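# Move the thin-walled cover from its holder onto the module

## Task

Lift the cover out of its holder and set it on the base plate so that it sits over the module. Its walls are thin, and any dent beyond the very slightest counts as failure. The cover must stay in place on its own after the gripper lets go, and nothing may be pushed or dropped off the table.

## Robot and tools

Robot: one six-joint arm (xArm-type, UF850) with a Robotiq 2F-85 two-finger gripper. Joint ranges in rad, base outward: waist -6.283..6.283, shoulder -2.304..2.304, elbow -4.224..0.061, forearm roll -6.283..6.283, wrist pitch -2.164..2.164, wrist roll -6.283..6.283. Load limits in N m: waist 57, shoulder 57, elbow 47.5, forearm roll 25.6, wrist pitch 18, wrist roll 18; a carried object adds to these.

Frames. The scene frame has its origin on the tabletop under the arm base, +z up, and +y to the left when facing along +x. The base may sit slightly tilted. The gripper frame: fingers point along its +z, pads close along its y, and a flat block juts about 9 cm toward its +x from the last joint's axis and rotates with it. end_effector_position is the spot between the pads when closed. Closed fingertips reach about 19 mm past it, fully open ones about 6 mm; while closing, the tips travel roughly 13 mm farther out, so keep that gap above surfaces. Reported hand position gets less accurate at long reach.

execute_actions. Argument actions is a list holding at most one item; an empty list only reports the state. An action item is {"rows": [...], "steps": n}: up to 15 rows, steps at most 15 (default 15), each step 1/30 s; rows are used one per step and the final row repeats if rows run out. A wait item is {"steps": n} with n up to 300, counted from the previous result, so your reply time is included. Optional pictures (boolean) controls whether camera images come back. A refused call moves nothing.

A row is 9 numbers, each in [-1, 1]: dx, dy, dz, rx, ry, rz, position, force_limit, speed. The first six are an offset, not a pose: expressed in the gripper's own axes and measured from the gripper pose in the latest result that reported it (if none yet in this scene, or for a second call in the same reply, from where the gripper is when the action begins). Every row uses that same reference; rows do not add up. Scale: 1.0 equals 0.6 m for translation or 180 degrees for rotation; rx, ry, rz form a single rotation vector. All-zero offsets pull the arm back to the reference pose, so they do not act as a pause.

Finger numbers: position +1 is fully open (85 mm), about -0.8 brings the pads together, -1 squeezes until blocked. force_limit sets pad force: roughly 20 N at -1, 128 N at 0, 235 N at +1 (40 mm object, slow close); thin or tiny items may receive less. speed sets closing rate: about 20 mm/s at -1, 85 at 0, 150 at +1; quick closes add up to about 5 N (speed 0) or 12 N (speed +1). For the thin cover, use low force and slow closing.

Motion limits: each step the commanded pose is clipped to within 70 mm and 16 degrees of the measured one, then solved by damped inverse kinematics with position favoured over orientation. After an action ends the arm only continues to that last clipped pose, so read the reported pose and send the remainder next time. Joint targets move at most 3.14 rad/s, reaching that in 0.16 s.

move: target is one 9-number row, same layout and same offset reference as above. speed (m/s, 0.002 to 0.5, default 0.25; rotation capped at twice that in rad/s) sets the top speed of a straight path lasting 0.5 to 10 s; longer paths stop after 10 s short of the goal. It turns the shorter way, ignores obstacles, may overshoot speed (especially near full extension), and sends the finger values at the start. It finishes once path, arm and fingers are still, or 5 s after the path ends. Its result adds a "move:" line: done (settled near target), off_target, moving, held (last step blocked) or fault, plus limits (paced = pose clipped; held = some steps blocked, after which motion can jump fast) and the distance to target. Faster moves and targets set deeper past a contact push harder.

wait: seconds from 0 to 10; sends nothing new. zoom_image: camera "cam_high" or "cam_low", region [x0, y0, x1, y1] in image pixels from the top-left, no larger than 504 by 504. read_manual: section "licences" (default), only licence text. finished_scene: scene = number of the current scene; irreversible, and the result reports success.

Results. The state line gives end_effector_position (m), end_effector_quat_wxyz, and linear/angular velocities in the scene frame. "pose unreachable" means the clearance check (which treats the mount as part of the arm) altered or blocked a command; HELD flags each affected step. "Hand target" shows where the controller is steering. object_status: 0 moving, 1 blocked while opening, 2 blocked while closing (a grip), 3 reached the requested opening or pads met. Any new position value resets it to 0 briefly. position_measured is in counts: 3 open, ~78 = 60 mm, ~130 = 40 mm, ~180 = 20 mm, ~230 pads touching. Stopped fingers ignore new force_limit or speed until position changes by at least 0.01; to soften a grip, open first. If the object slips or yields, fingers re-close automatically, except after a grip at force_limit -1, where status stays 2 even if the object is gone.

Cameras: cam_high and cam_low, each 504x504, fixed (cam_high near [0.81, 0.42, 0.71], cam_low near [1.15, 0.75, 0.40]); calibration can be off by a few degrees and millimetres.

Hazards: joint torque reaching its limit triggers a fault (arm backs off, holds 10 s, rest of call skipped). MOTOR HOT warns from 65 °C; at 80 °C the brakes engage (OVER-TEMPERATURE FAULT). Holding loads heats motors. Avoid dropping, slamming, hard or very hard pushes, denting the cover, and knocking items off the table; loose objects may occasionally get nudged by something else. Release the cover and move clear before ending, so it rests on its own.

Each tool is called after ">>>" in YAML: its name, and indented under it one key for each argument.

## Session

>>> execute_actions:
  actions: []

Scene clock: 0.00 s of 5600.00 s.
end_effector_position=(+0.5380, -0.1888, +0.3176) position_measured=3 object_status=3 end_effector_quat_wxyz=(+0.140, +0.219, +0.909, +0.326) end_effector_velocity=(-0.000, +0.000, +0.000) end_effector_angular_velocity=(+0.001, -0.000, -0.001)
Joint positions: [-0.623 -0.53  -1.104  1.002 -0.92  -0.956]
Joint velocities: [-0.     0.001  0.001  0.001  0.     0.   ]
Hand target: +0.538, -0.189, +0.318; +0.140, +0.219, +0.909, +0.326

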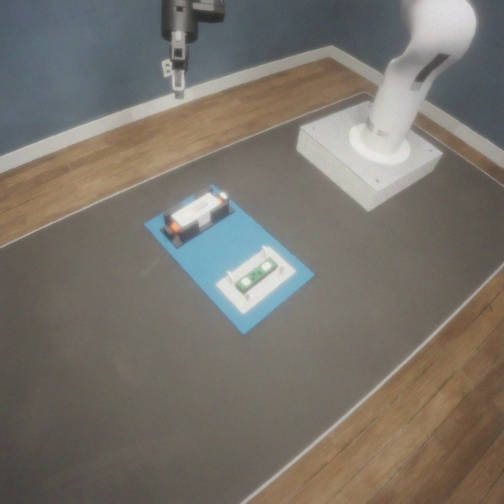

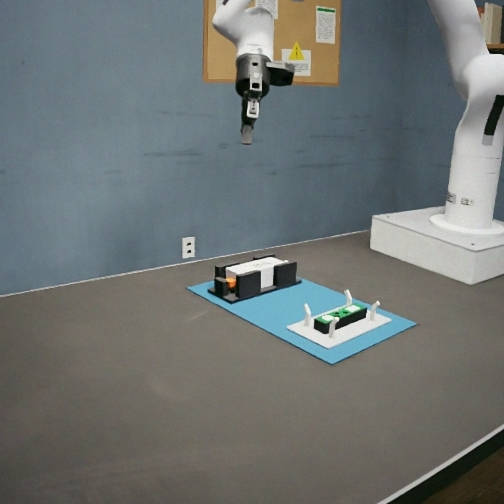

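>>> zoom_image:
  camera: "cam_high"
  region: [140, 170, 260, 260]

>>> zoom_image:
  camera: "cam_low"
  region: [190, 240, 320, 320]

>>> zoom_image:
  camera: "cam_high"
  region: [200, 235, 320, 325]

>>> zoom_image:
  camera: "cam_low"
  region: [275, 275, 405, 360]

Region (140, 170, 260, 260) of cam_high's 504x504 image, scaled by 4.200, with more detail than that image has; it fills the top 378 rows of this view, and the rest is white.

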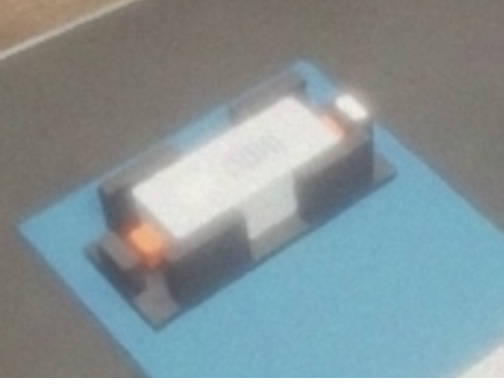

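Region (190, 240, 320, 320) of cam_low's 504x504 image, scaled by 3.877, with more detail than that image has; it fills the top 310 rows of this view, and the rest is white.

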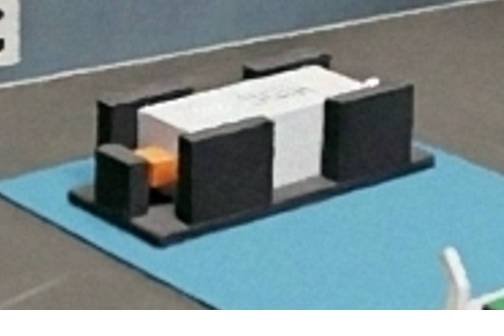

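Region (200, 235, 320, 325) of cam_high's 504x504 image, scaled by 4.200, with more detail than that image has; it fills the top 378 rows of this view, and the rest is white.

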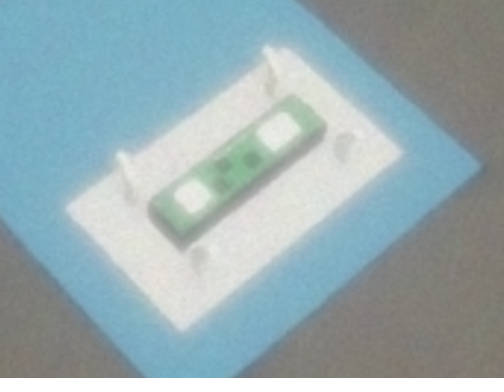

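Region (275, 275, 405, 360) of cam_low's 504x504 image, scaled by 3.877, with more detail than that image has; it fills the top 330 rows of this view, and the rest is white.

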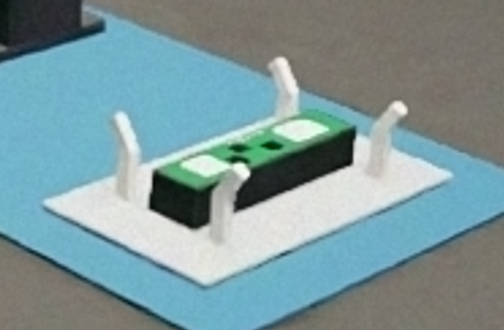

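>>> zoom_image:
  camera: "cam_high"
  region: [185, 185, 240, 225]

>>> zoom_image:
  camera: "cam_low"
  region: [240, 250, 305, 295]

>>> zoom_image:
  camera: "cam_low"
  region: [205, 260, 265, 305]

Region (185, 185, 240, 225) of cam_high's 504x504 image, scaled by 9.164, with more detail than that image has; it fills the top 367 rows of this view, and the rest is white.

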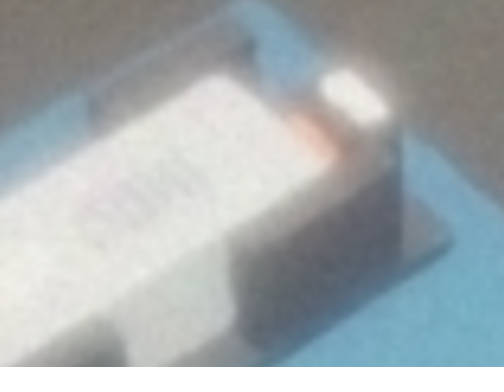

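Region (240, 250, 305, 295) of cam_low's 504x504 image, scaled by 7.754, with more detail than that image has; it fills the top 349 rows of this view, and the rest is white.

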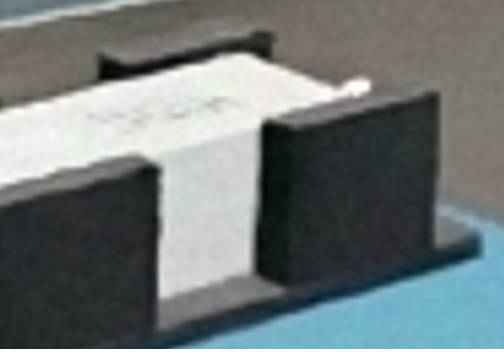

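Region (205, 260, 265, 305) of cam_low's 504x504 image, scaled by 8.400, with more detail than that image has; it fills the top 378 rows of this view, and the rest is white.

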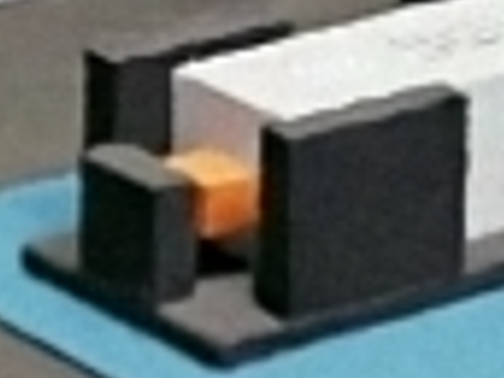

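>>> zoom_image:
  camera: "cam_high"
  region: [188, 197, 214, 217]

>>> zoom_image:
  camera: "cam_low"
  region: [246, 258, 276, 272]

Region (188, 197, 214, 217) of cam_high's 504x504 image, scaled by 19.385, with more detail than that image has; it fills the top 388 rows of this view, and the rest is white.

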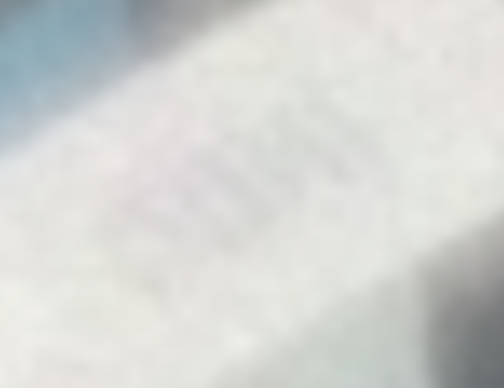

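Region (246, 258, 276, 272) of cam_low's 504x504 image, scaled by 16.800, with more detail than that image has; it fills the top 235 rows of this view, and the rest is white.

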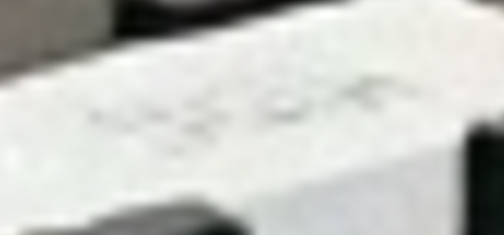

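>>> move:
  target: [0.0135,-0.109,0.277,0.2092,0.1054,-0.1809,1,-1,-1]
  speed: 0.2

Scene clock: 65.80 s of 5600.00 s.
end_effector_position=(+0.5769, -0.1423, +0.1495) position_measured=3 object_status=3 end_effector_quat_wxyz=(-0.000, -0.061, +0.998, -0.000) end_effector_velocity=(-0.000, +0.000, -0.002) end_effector_angular_velocity=(-0.006, +0.005, +0.001)
Joint positions: [-0.212 -0.785 -1.249  0.04  -0.482 -0.409]
Joint velocities: [ 0.004 -0.004 -0.002 -0.015 -0.001  0.016]
Hand target: +0.577, -0.142, +0.149; -0.001, -0.061, +0.998, -0.001
Off the commanded pose: 0.000 m, 0 deg.
After step 90, 60.07 s passed at rest.
move: done

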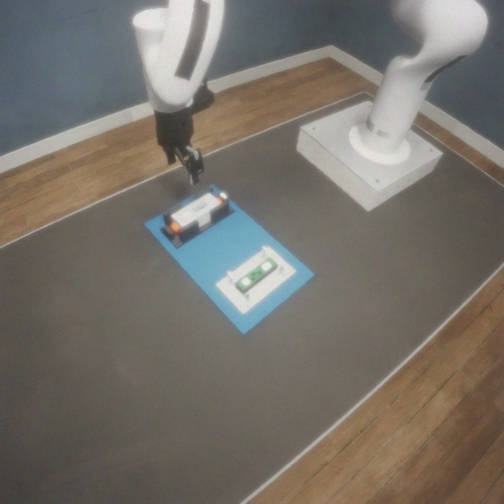

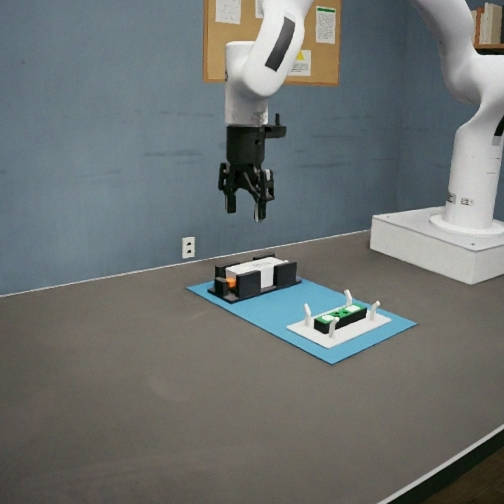

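>>> move:
  target: [0,0,0.1,0,0,0,1,-1,-1]
  speed: 0.1

>>> zoom_image:
  camera: "cam_high"
  region: [150, 160, 250, 250]

>>> zoom_image:
  camera: "cam_low"
  region: [200, 210, 310, 310]

Scene clock: 77.40 s of 5600.00 s.
end_effector_position=(+0.5771, -0.1424, +0.0898) position_measured=3 object_status=3 end_effector_quat_wxyz=(-0.000, -0.061, +0.998, -0.000) end_effector_velocity=(-0.001, +0.000, -0.002) end_effector_angular_velocity=(+0.000, +0.003, +0.002)
Joint positions: [-0.211 -0.895 -1.268  0.048 -0.392 -0.416]
Joint velocities: [ 0.    -0.004  0.001 -0.002  0.001 -0.   ]
Hand target: +0.577, -0.142, +0.089; -0.000, -0.061, +0.998, -0.000
Off the commanded pose: 0.000 m, 0 deg.
After step 90, 7.63 s passed at rest.
move: done

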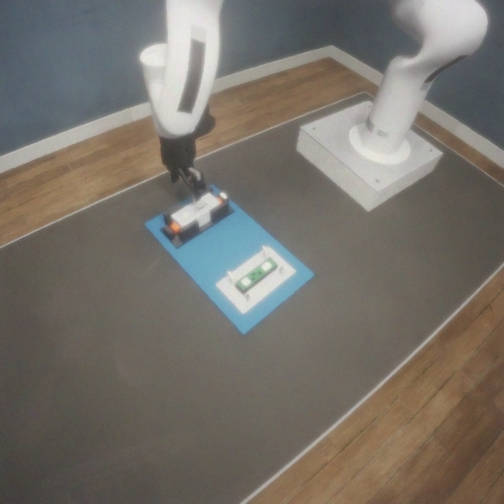

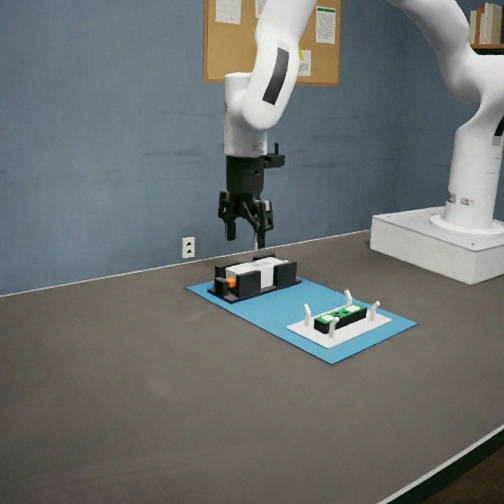

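Region (150, 160, 250, 250) of cam_high's 504x504 image, scaled by 5.040, with more detail than that image has; it fills the top 454 rows of this view, and the rest is white.

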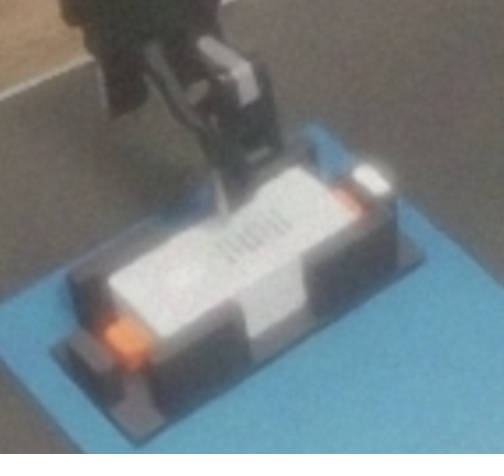

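Region (200, 210, 310, 310) of cam_low's 504x504 image, scaled by 4.582, with more detail than that image has; it fills the top 458 rows of this view, and the rest is white.

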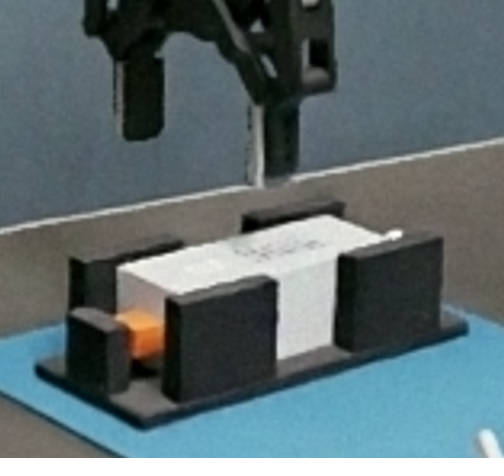

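>>> move:
  target: [-0.0108,0.0743,0.02,0,0,0,1,-1,-1]
  speed: 0.08

>>> zoom_image:
  camera: "cam_high"
  region: [150, 160, 250, 250]

>>> zoom_image:
  camera: "cam_low"
  region: [200, 210, 310, 310]

Scene clock: 101.07 s of 5600.00 s.
end_effector_position=(+0.5782, -0.0976, +0.0778) position_measured=3 object_status=3 end_effector_quat_wxyz=(-0.000, -0.061, +0.998, -0.000) end_effector_velocity=(+0.002, +0.001, +0.002) end_effector_angular_velocity=(-0.001, -0.004, +0.002)
Joint positions: [-0.136 -0.902 -1.246  0.056 -0.361 -0.35 ]
Joint velocities: [ 0.002  0.003 -0.001 -0.002  0.     0.002]
Hand target: +0.578, -0.097, +0.078; -0.000, -0.061, +0.998, -0.000
Off the commanded pose: 0.000 m, 0 deg.
After step 90, 19.73 s passed at rest.
move: done

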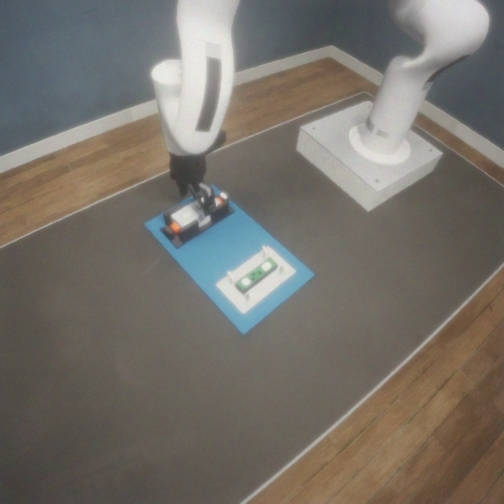

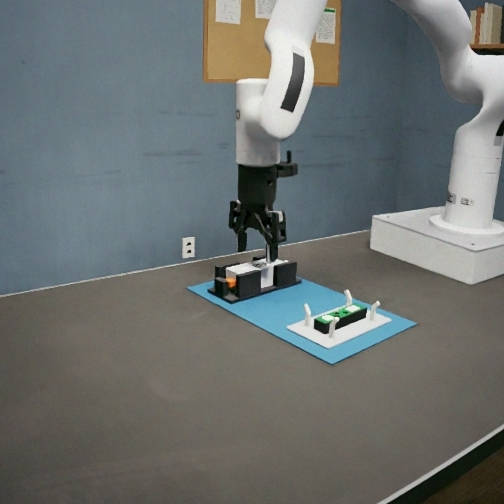

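Region (150, 160, 250, 250) of cam_high's 504x504 image, scaled by 5.040, with more detail than that image has; it fills the top 454 rows of this view, and the rest is white.

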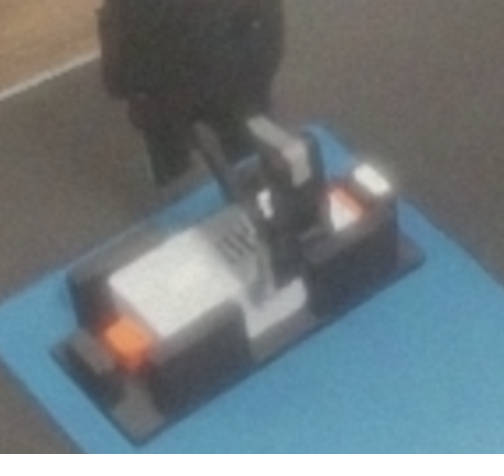

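Region (200, 210, 310, 310) of cam_low's 504x504 image, scaled by 4.582, with more detail than that image has; it fills the top 458 rows of this view, and the rest is white.

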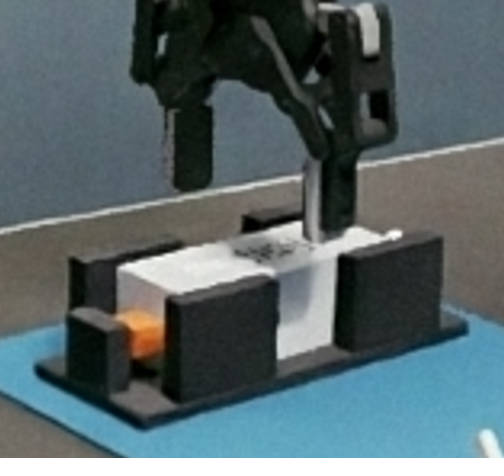

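>>> move:
  target: [0,0,0.018,0,0,0,1,-1,-1]
  speed: 0.03

>>> zoom_image:
  camera: "cam_high"
  region: [165, 180, 235, 245]

>>> zoom_image:
  camera: "cam_low"
  region: [220, 230, 300, 300]

Scene clock: 111.23 s of 5600.00 s.
end_effector_position=(+0.5783, -0.0976, +0.0671) position_measured=3 object_status=3 end_effector_quat_wxyz=(-0.000, -0.061, +0.998, -0.000) end_effector_velocity=(+0.001, -0.000, +0.000) end_effector_angular_velocity=(-0.000, -0.002, +0.000)
Joint positions: [-0.136 -0.923 -1.252  0.058 -0.346 -0.352]
Joint velocities: [-0.     0.001 -0.     0.     0.001 -0.   ]
Hand target: +0.578, -0.098, +0.067; -0.000, -0.061, +0.998, -0.000
Off the commanded pose: 0.000 m, 0 deg.
After step 90, 6.43 s passed at rest.
move: done

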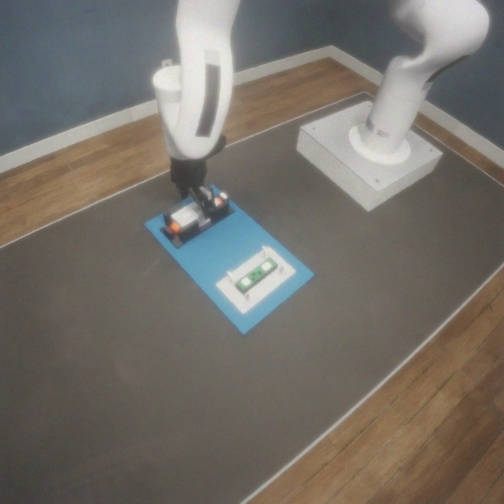

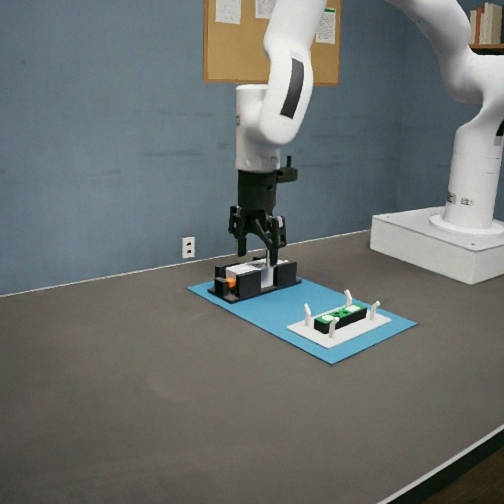

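Region (165, 180, 235, 245) of cam_high's 504x504 image, scaled by 7.200, with more detail than that image has; it fills the top 468 rows of this view, and the rest is white.

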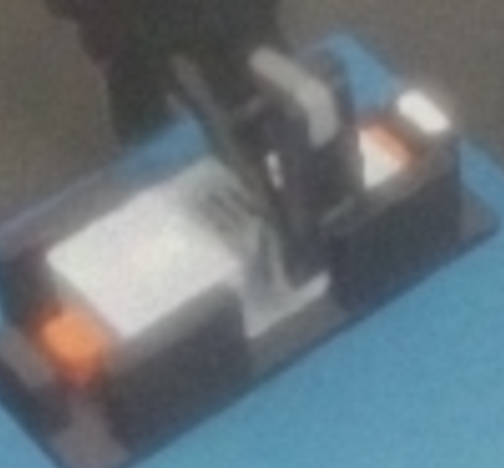

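Region (220, 230, 300, 300) of cam_low's 504x504 image, scaled by 6.300, with more detail than that image has; it fills the top 441 rows of this view, and the rest is white.

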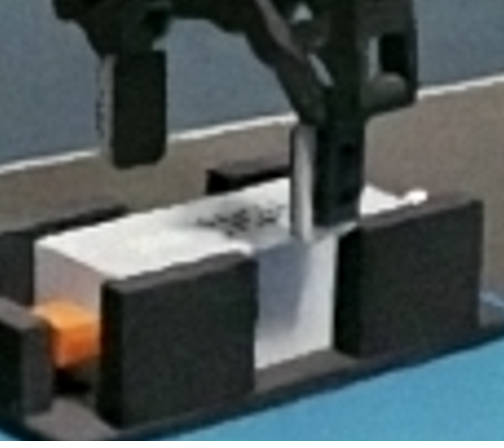

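>>> move:
  target: [0,0,0.052,0,0,0,1,-1,-1]
  speed: 0.03

>>> zoom_image:
  camera: "cam_high"
  region: [165, 180, 235, 245]

>>> zoom_image:
  camera: "cam_low"
  region: [220, 230, 300, 300]

Scene clock: 135.23 s of 5600.00 s.
end_effector_position=(+0.5783, -0.0976, +0.0360) position_measured=3 object_status=3 end_effector_quat_wxyz=(-0.000, -0.061, +0.998, -0.000) end_effector_velocity=(+0.001, -0.000, +0.000) end_effector_angular_velocity=(-0.000, -0.002, +0.000)
Joint positions: [-0.135 -0.986 -1.274  0.066 -0.305 -0.359]
Joint velocities: [-0.     0.    -0.     0.     0.001 -0.   ]
Hand target: +0.578, -0.098, +0.036; -0.000, -0.061, +0.998, -0.000
Off the commanded pose: 0.000 m, 0 deg.
After step 90, 19.70 s passed at rest.
move: done

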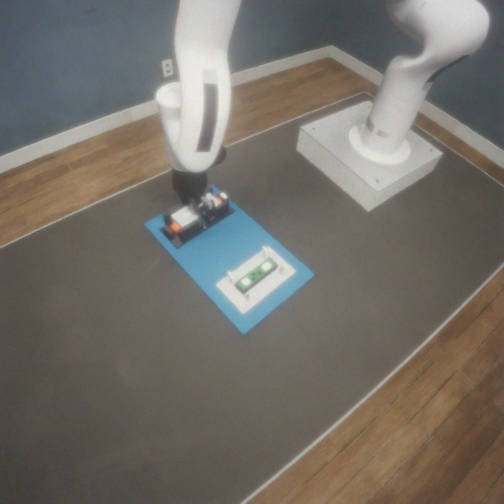

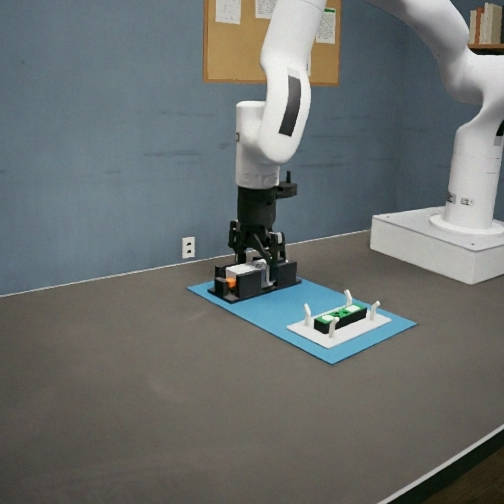

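Region (165, 180, 235, 245) of cam_high's 504x504 image, scaled by 7.200, with more detail than that image has; it fills the top 468 rows of this view, and the rest is white.

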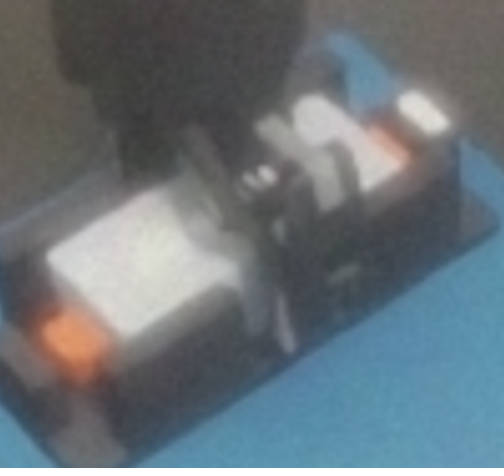

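Region (220, 230, 300, 300) of cam_low's 504x504 image, scaled by 6.300, with more detail than that image has; it fills the top 441 rows of this view, and the rest is white.

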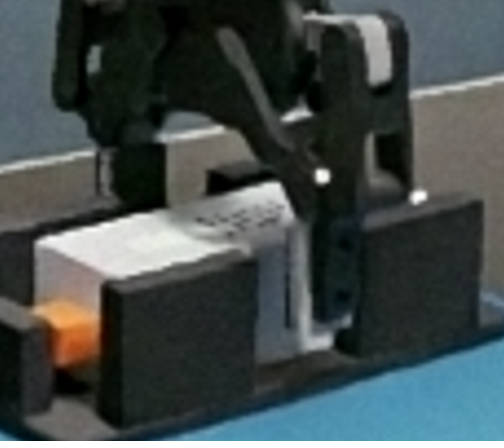

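>>> move:
  target: [0,0,0,0,0,0,0.42,-1,-1]
  speed: 0.03

>>> zoom_image:
  camera: "cam_high"
  region: [165, 180, 235, 245]

>>> zoom_image:
  camera: "cam_low"
  region: [220, 230, 300, 300]

Scene clock: 144.83 s of 5600.00 s.
end_effector_position=(+0.5783, -0.0976, +0.0360) position_measured=76 object_status=0 end_effector_quat_wxyz=(-0.000, -0.061, +0.998, -0.000) end_effector_velocity=(+0.000, -0.000, -0.001) end_effector_angular_velocity=(-0.001, +0.001, +0.002)
Joint positions: [-0.135 -0.986 -1.274  0.066 -0.305 -0.359]
Joint velocities: [ 0.    -0.002 -0.002 -0.002 -0.     0.   ]
Hand target: +0.578, -0.098, +0.036; -0.000, -0.061, +0.998, -0.000
Off the commanded pose: 0.000 m, 0 deg.
After step 90, 4.93 s passed at rest.
move: done

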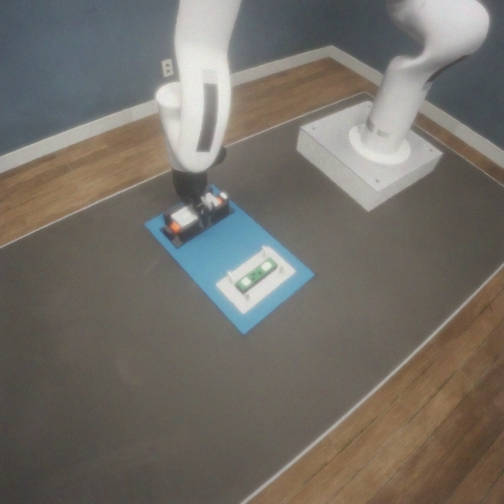

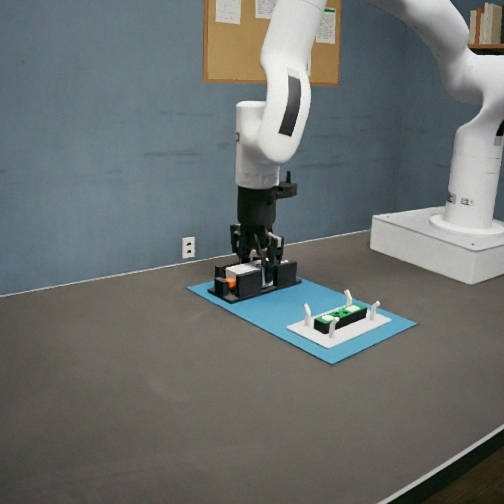

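Region (165, 180, 235, 245) of cam_high's 504x504 image, scaled by 7.200, with more detail than that image has; it fills the top 468 rows of this view, and the rest is white.

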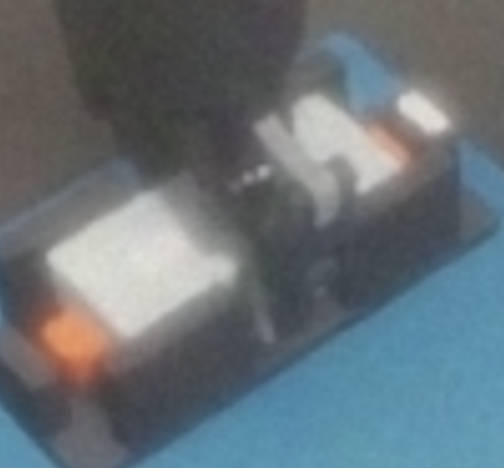

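Region (220, 230, 300, 300) of cam_low's 504x504 image, scaled by 6.300, with more detail than that image has; it fills the top 441 rows of this view, and the rest is white.

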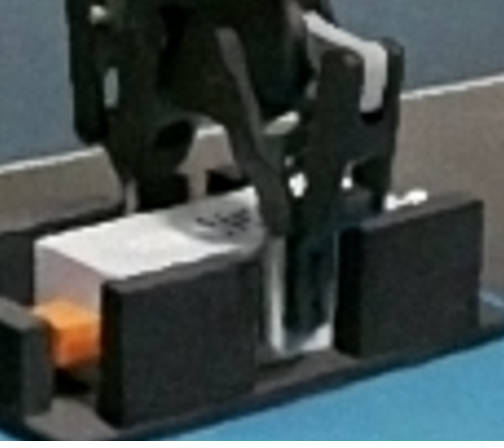

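>>> move:
  target: [0,0,0,0,0,0,-1,-1,-1]
  speed: 0.03

>>> zoom_image:
  camera: "cam_low"
  region: [220, 230, 300, 300]

Scene clock: 160.63 s of 5600.00 s.
end_effector_position=(+0.5790, -0.0981, +0.0364) position_measured=115 object_status=0 end_effector_quat_wxyz=(+0.001, -0.060, +0.998, -0.001) end_effector_velocity=(+0.001, +0.001, +0.000) end_effector_angular_velocity=(-0.000, -0.001, +0.003)
Joint positions: [-0.135 -0.986 -1.275  0.066 -0.304 -0.359]
Joint velocities: [ 0.002 -0.    -0.002  0.001 -0.001 -0.001]
Hand target: +0.578, -0.098, +0.036; -0.000, -0.061, +0.998, -0.000
Off the commanded pose: 0.001 m, 0 deg.
After step 90, 11.80 s passed at rest.
move: done

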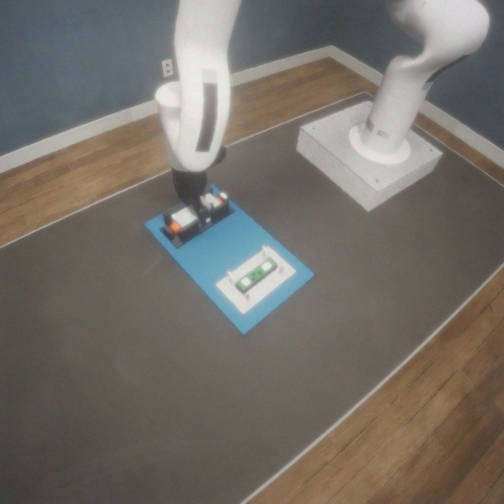

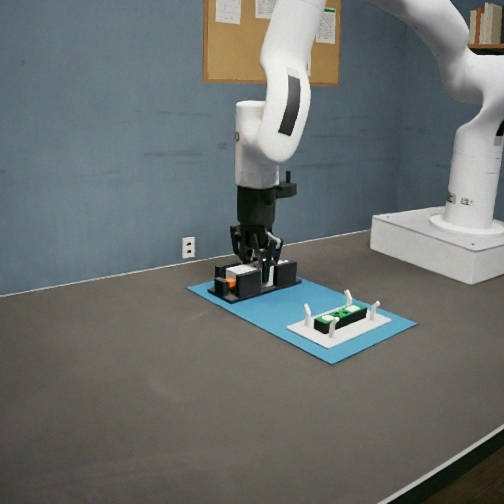

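Region (220, 230, 300, 300) of cam_low's 504x504 image, scaled by 6.300, with more detail than that image has; it fills the top 441 rows of this view, and the rest is white.

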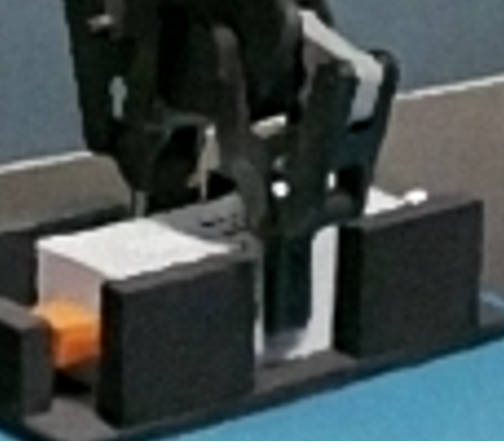

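>>> move:
  target: [0,0,-0.015,0,0,0,-1,-1,-1]
  speed: 0.008

>>> zoom_image:
  camera: "cam_low"
  region: [220, 230, 300, 300]

Scene clock: 166.80 s of 5600.00 s.
end_effector_position=(+0.5787, -0.0979, +0.0453) position_measured=115 object_status=2 end_effector_quat_wxyz=(+0.000, -0.060, +0.998, -0.001) end_effector_velocity=(-0.001, -0.000, +0.000) end_effector_angular_velocity=(-0.000, +0.000, +0.000)
Joint positions: [-0.135 -0.968 -1.268  0.063 -0.316 -0.356]
Joint velocities: [-0.     0.001  0.002 -0.001  0.001  0.   ]
Hand target: +0.579, -0.098, +0.045; +0.001, -0.060, +0.998, -0.001
Off the commanded pose: 0.000 m, 0 deg.
After step 90, 1.77 s passed at rest.
move: done

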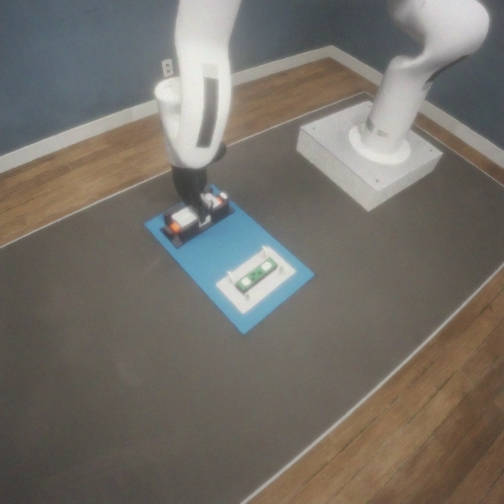

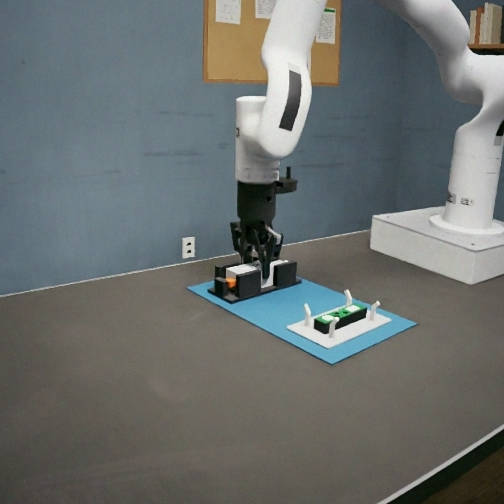

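Region (220, 230, 300, 300) of cam_low's 504x504 image, scaled by 6.300, with more detail than that image has; it fills the top 441 rows of this view, and the rest is white.

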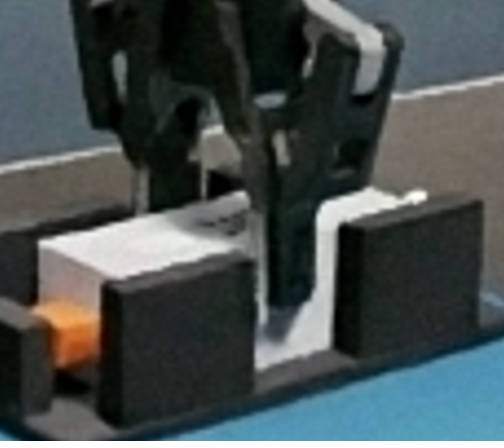

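>>> execute_actions:
  actions:
    - {"rows":[[0,0,0,0,0,0,-0.98,-1,-1]],"steps":15}
  pictures: false

Scene clock: 171.87 s of 5600.00 s.
end_effector_position=(+0.5789, -0.0980, +0.0454) position_measured=116 object_status=2 end_effector_quat_wxyz=(+0.001, -0.060, +0.998, -0.001) end_effector_velocity=(-0.001, +0.000, -0.001) end_effector_angular_velocity=(+0.000, +0.002, +0.001)
Joint positions: [-0.135 -0.968 -1.268  0.063 -0.316 -0.356]
Joint velocities: [ 0.    -0.001  0.001 -0.001 -0.    -0.   ]
Hand target: +0.579, -0.098, +0.045; +0.000, -0.060, +0.998, -0.001
Off the commanded pose: 0.000 m, 0 deg.
Steps of this call (steps 1 to 90: nothing new was sent; then 1.57 s passed at rest; steps 91 to 105: all 15 steps of this action). Readings (end_effector_position | what the end effector reports):
91: (+0.5790, -0.0981, +0.0454) | position_measured=115 object_status=0
92: (+0.5790, -0.0981, +0.0455) | position_measured=115 object_status=0
94: (+0.5789, -0.0980, +0.0455) | position_measured=116 object_status=0
98: (+0.5789, -0.0980, +0.0454) | position_measured=116 object_status=2
105: the state above

>>> move:
  target: [0,0,-0.007,0,0,0,-0.98,-1,-1]
  speed: 0.005

>>> zoom_image:
  camera: "cam_low"
  region: [220, 230, 300, 300]

Scene clock: 181.03 s of 5600.00 s.
end_effector_position=(+0.5788, -0.0979, +0.0495) position_measured=116 object_status=2 end_effector_quat_wxyz=(+0.001, -0.060, +0.998, -0.001) end_effector_velocity=(+0.001, -0.000, +0.001) end_effector_angular_velocity=(-0.001, -0.002, +0.000)
Joint positions: [-0.136 -0.959 -1.265  0.062 -0.321 -0.355]
Joint velocities: [-0.     0.001 -0.002 -0.001 -0.     0.   ]
Hand target: +0.579, -0.098, +0.050; +0.001, -0.060, +0.998, -0.001
Off the commanded pose: 0.000 m, 0 deg.
After step 90, 5.10 s passed at rest.
move: done

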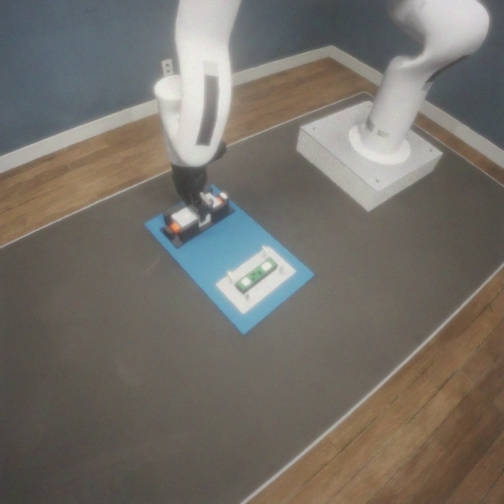

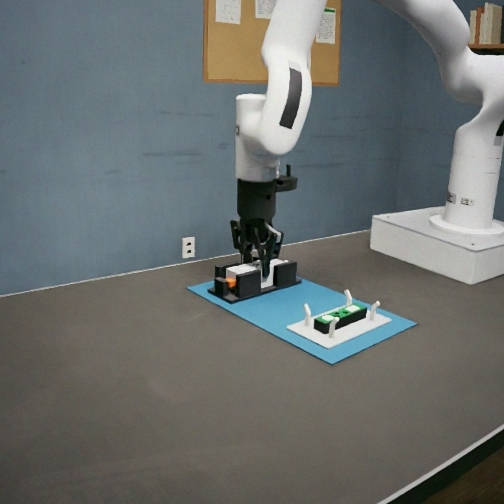

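Region (220, 230, 300, 300) of cam_low's 504x504 image, scaled by 6.300, with more detail than that image has; it fills the top 441 rows of this view, and the rest is white.

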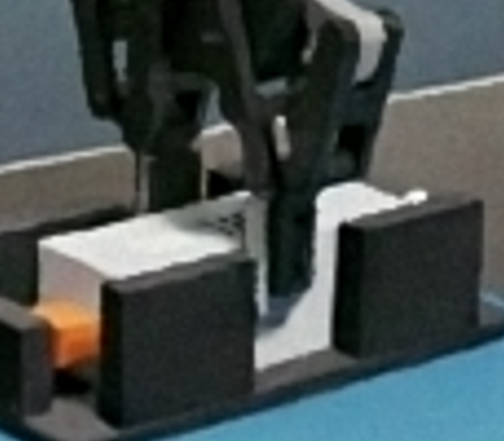

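>>> move:
  target: [0,0,0,0,0,0,0.2,-1,-1]
  speed: 0.02

>>> move:
  target: [0,0,0.011,0,0,0,0.2,-1,-1]
  speed: 0.02

>>> move:
  target: [0,0,0,0,0,0,-1,-0.9,-1]
  speed: 0.02

>>> move:
  target: [0,0,-0.007,0,0,0,-1,-0.9,-1]
  speed: 0.005

>>> zoom_image:
  camera: "cam_low"
  region: [220, 230, 300, 300]

Scene clock: 191.57 s of 5600.00 s.
end_effector_position=(+0.5788, -0.0978, +0.0495) position_measured=104 object_status=3 end_effector_quat_wxyz=(+0.001, -0.060, +0.998, -0.001) end_effector_velocity=(-0.001, -0.000, -0.001) end_effector_angular_velocity=(-0.000, +0.002, +0.001)
Joint positions: [-0.135 -0.959 -1.265  0.062 -0.322 -0.356]
Joint velocities: [-0.001 -0.002  0.001 -0.002  0.     0.   ]
Hand target: +0.579, -0.098, +0.050; +0.001, -0.060, +0.998, -0.001
Off the commanded pose: 0.000 m, 0 deg.
After step 90, 6.83 s passed at rest.
move: done

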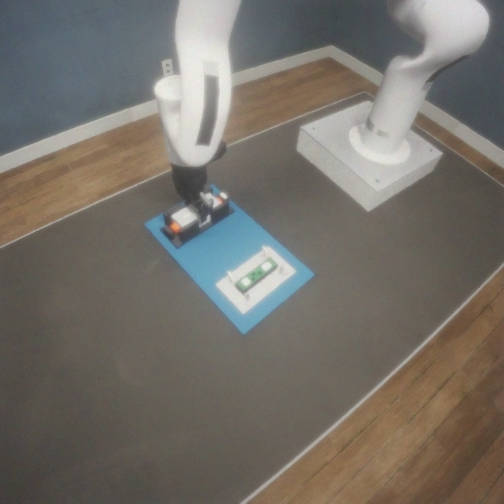

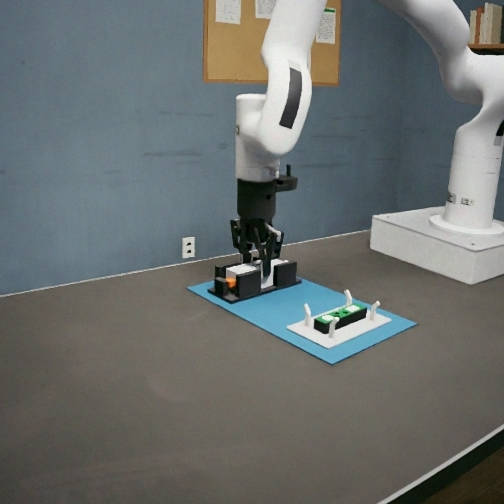

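Scene clock: 192.27 s of 5600.00 s.
end_effector_position=(+0.5788, -0.0978, +0.0430) position_measured=104 object_status=3 end_effector_quat_wxyz=(+0.001, -0.060, +0.998, -0.001) end_effector_velocity=(+0.002, -0.000, +0.001) end_effector_angular_velocity=(-0.001, -0.003, +0.001)
Joint positions: [-0.135 -0.972 -1.27   0.064 -0.313 -0.357]
Joint velocities: [ 0.     0.001 -0.002 -0.001  0.    -0.   ]
Hand target: +0.579, -0.098, +0.043; +0.001, -0.060, +0.998, -0.001
Off the commanded pose: 0.000 m, 0 deg.
move: done

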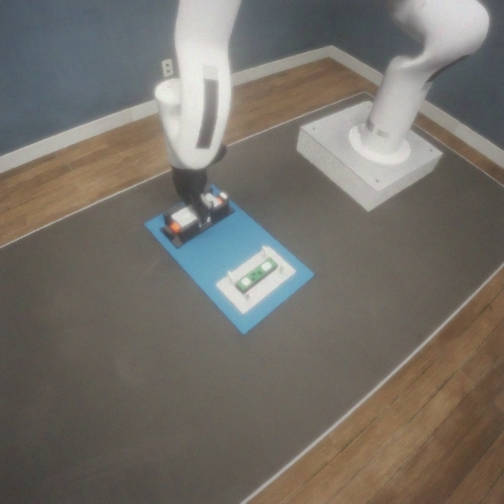

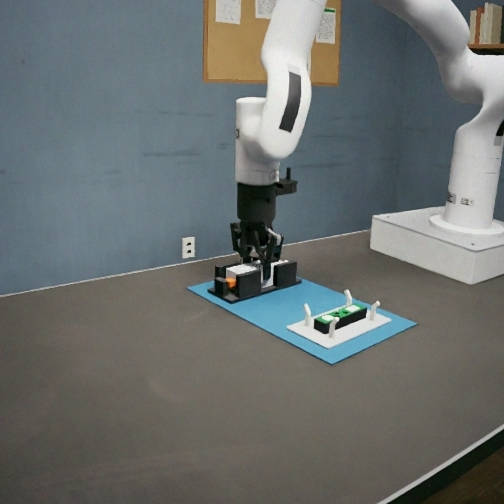

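Scene clock: 192.83 s of 5600.00 s.
end_effector_position=(+0.5792, -0.0981, +0.0434) position_measured=119 object_status=0 end_effector_quat_wxyz=(+0.001, -0.060, +0.998, -0.001) end_effector_velocity=(-0.000, +0.000, -0.001) end_effector_angular_velocity=(+0.000, +0.000, -0.000)
Joint positions: [-0.135 -0.972 -1.27   0.064 -0.313 -0.357]
Joint velocities: [ 0.001 -0.001 -0.     0.001  0.001 -0.   ]
Hand target: +0.579, -0.098, +0.043; +0.001, -0.060, +0.998, -0.001
Off the commanded pose: 0.001 m, 0 deg.
move: done

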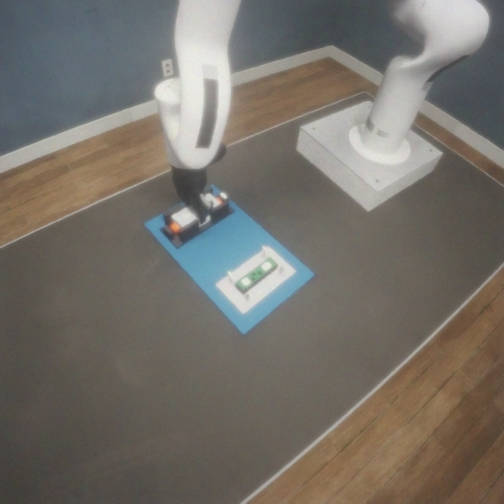

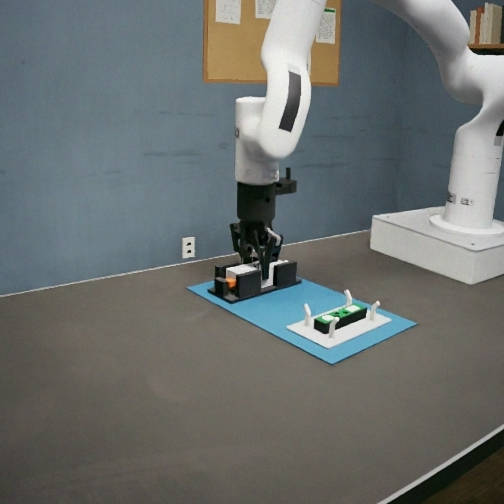

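Scene clock: 193.90 s of 5600.00 s.
end_effector_position=(+0.5789, -0.0980, +0.0474) position_measured=119 object_status=2 end_effector_quat_wxyz=(+0.001, -0.060, +0.998, -0.001) end_effector_velocity=(+0.001, -0.000, +0.001) end_effector_angular_velocity=(-0.001, -0.001, +0.002)
Joint positions: [-0.136 -0.964 -1.267  0.063 -0.319 -0.356]
Joint velocities: [ 0.     0.001 -0.    -0.002  0.     0.   ]
Hand target: +0.579, -0.098, +0.048; +0.001, -0.060, +0.998, -0.001
Off the commanded pose: 0.000 m, 0 deg.
move: done

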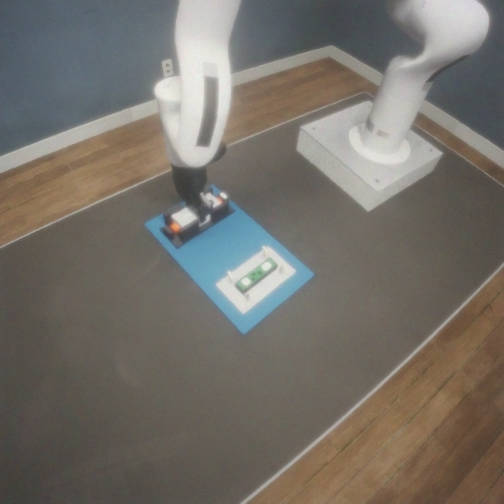

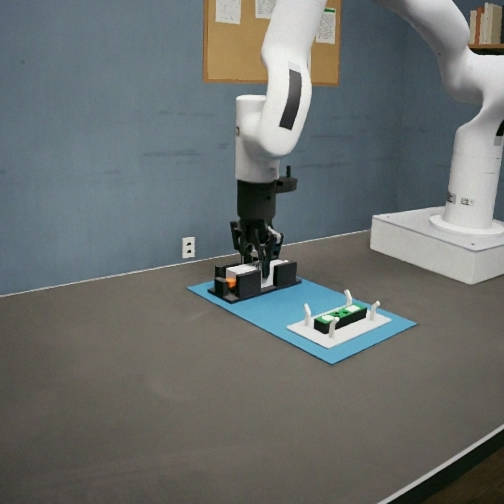

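Region (220, 230, 300, 300) of cam_low's 504x504 image, scaled by 6.300, with more detail than that image has; it fills the top 441 rows of this view, and the rest is white.

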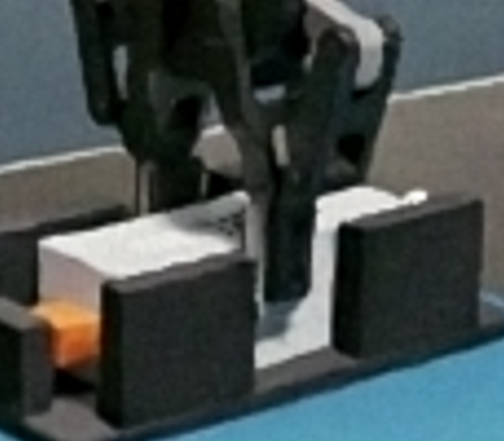

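>>> zoom_image:
  camera: "cam_high"
  region: [165, 180, 235, 245]

Region (165, 180, 235, 245) of cam_high's 504x504 image, scaled by 7.200, with more detail than that image has; it fills the top 468 rows of this view, and the rest is white.

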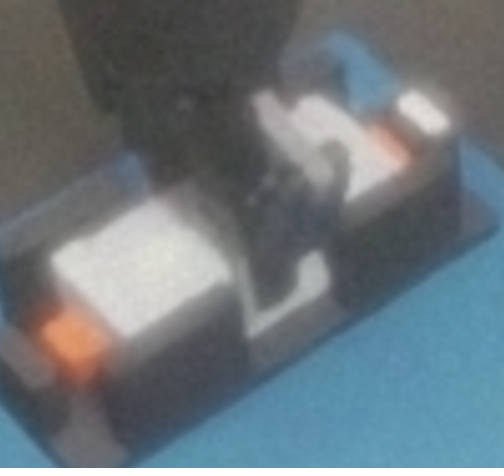

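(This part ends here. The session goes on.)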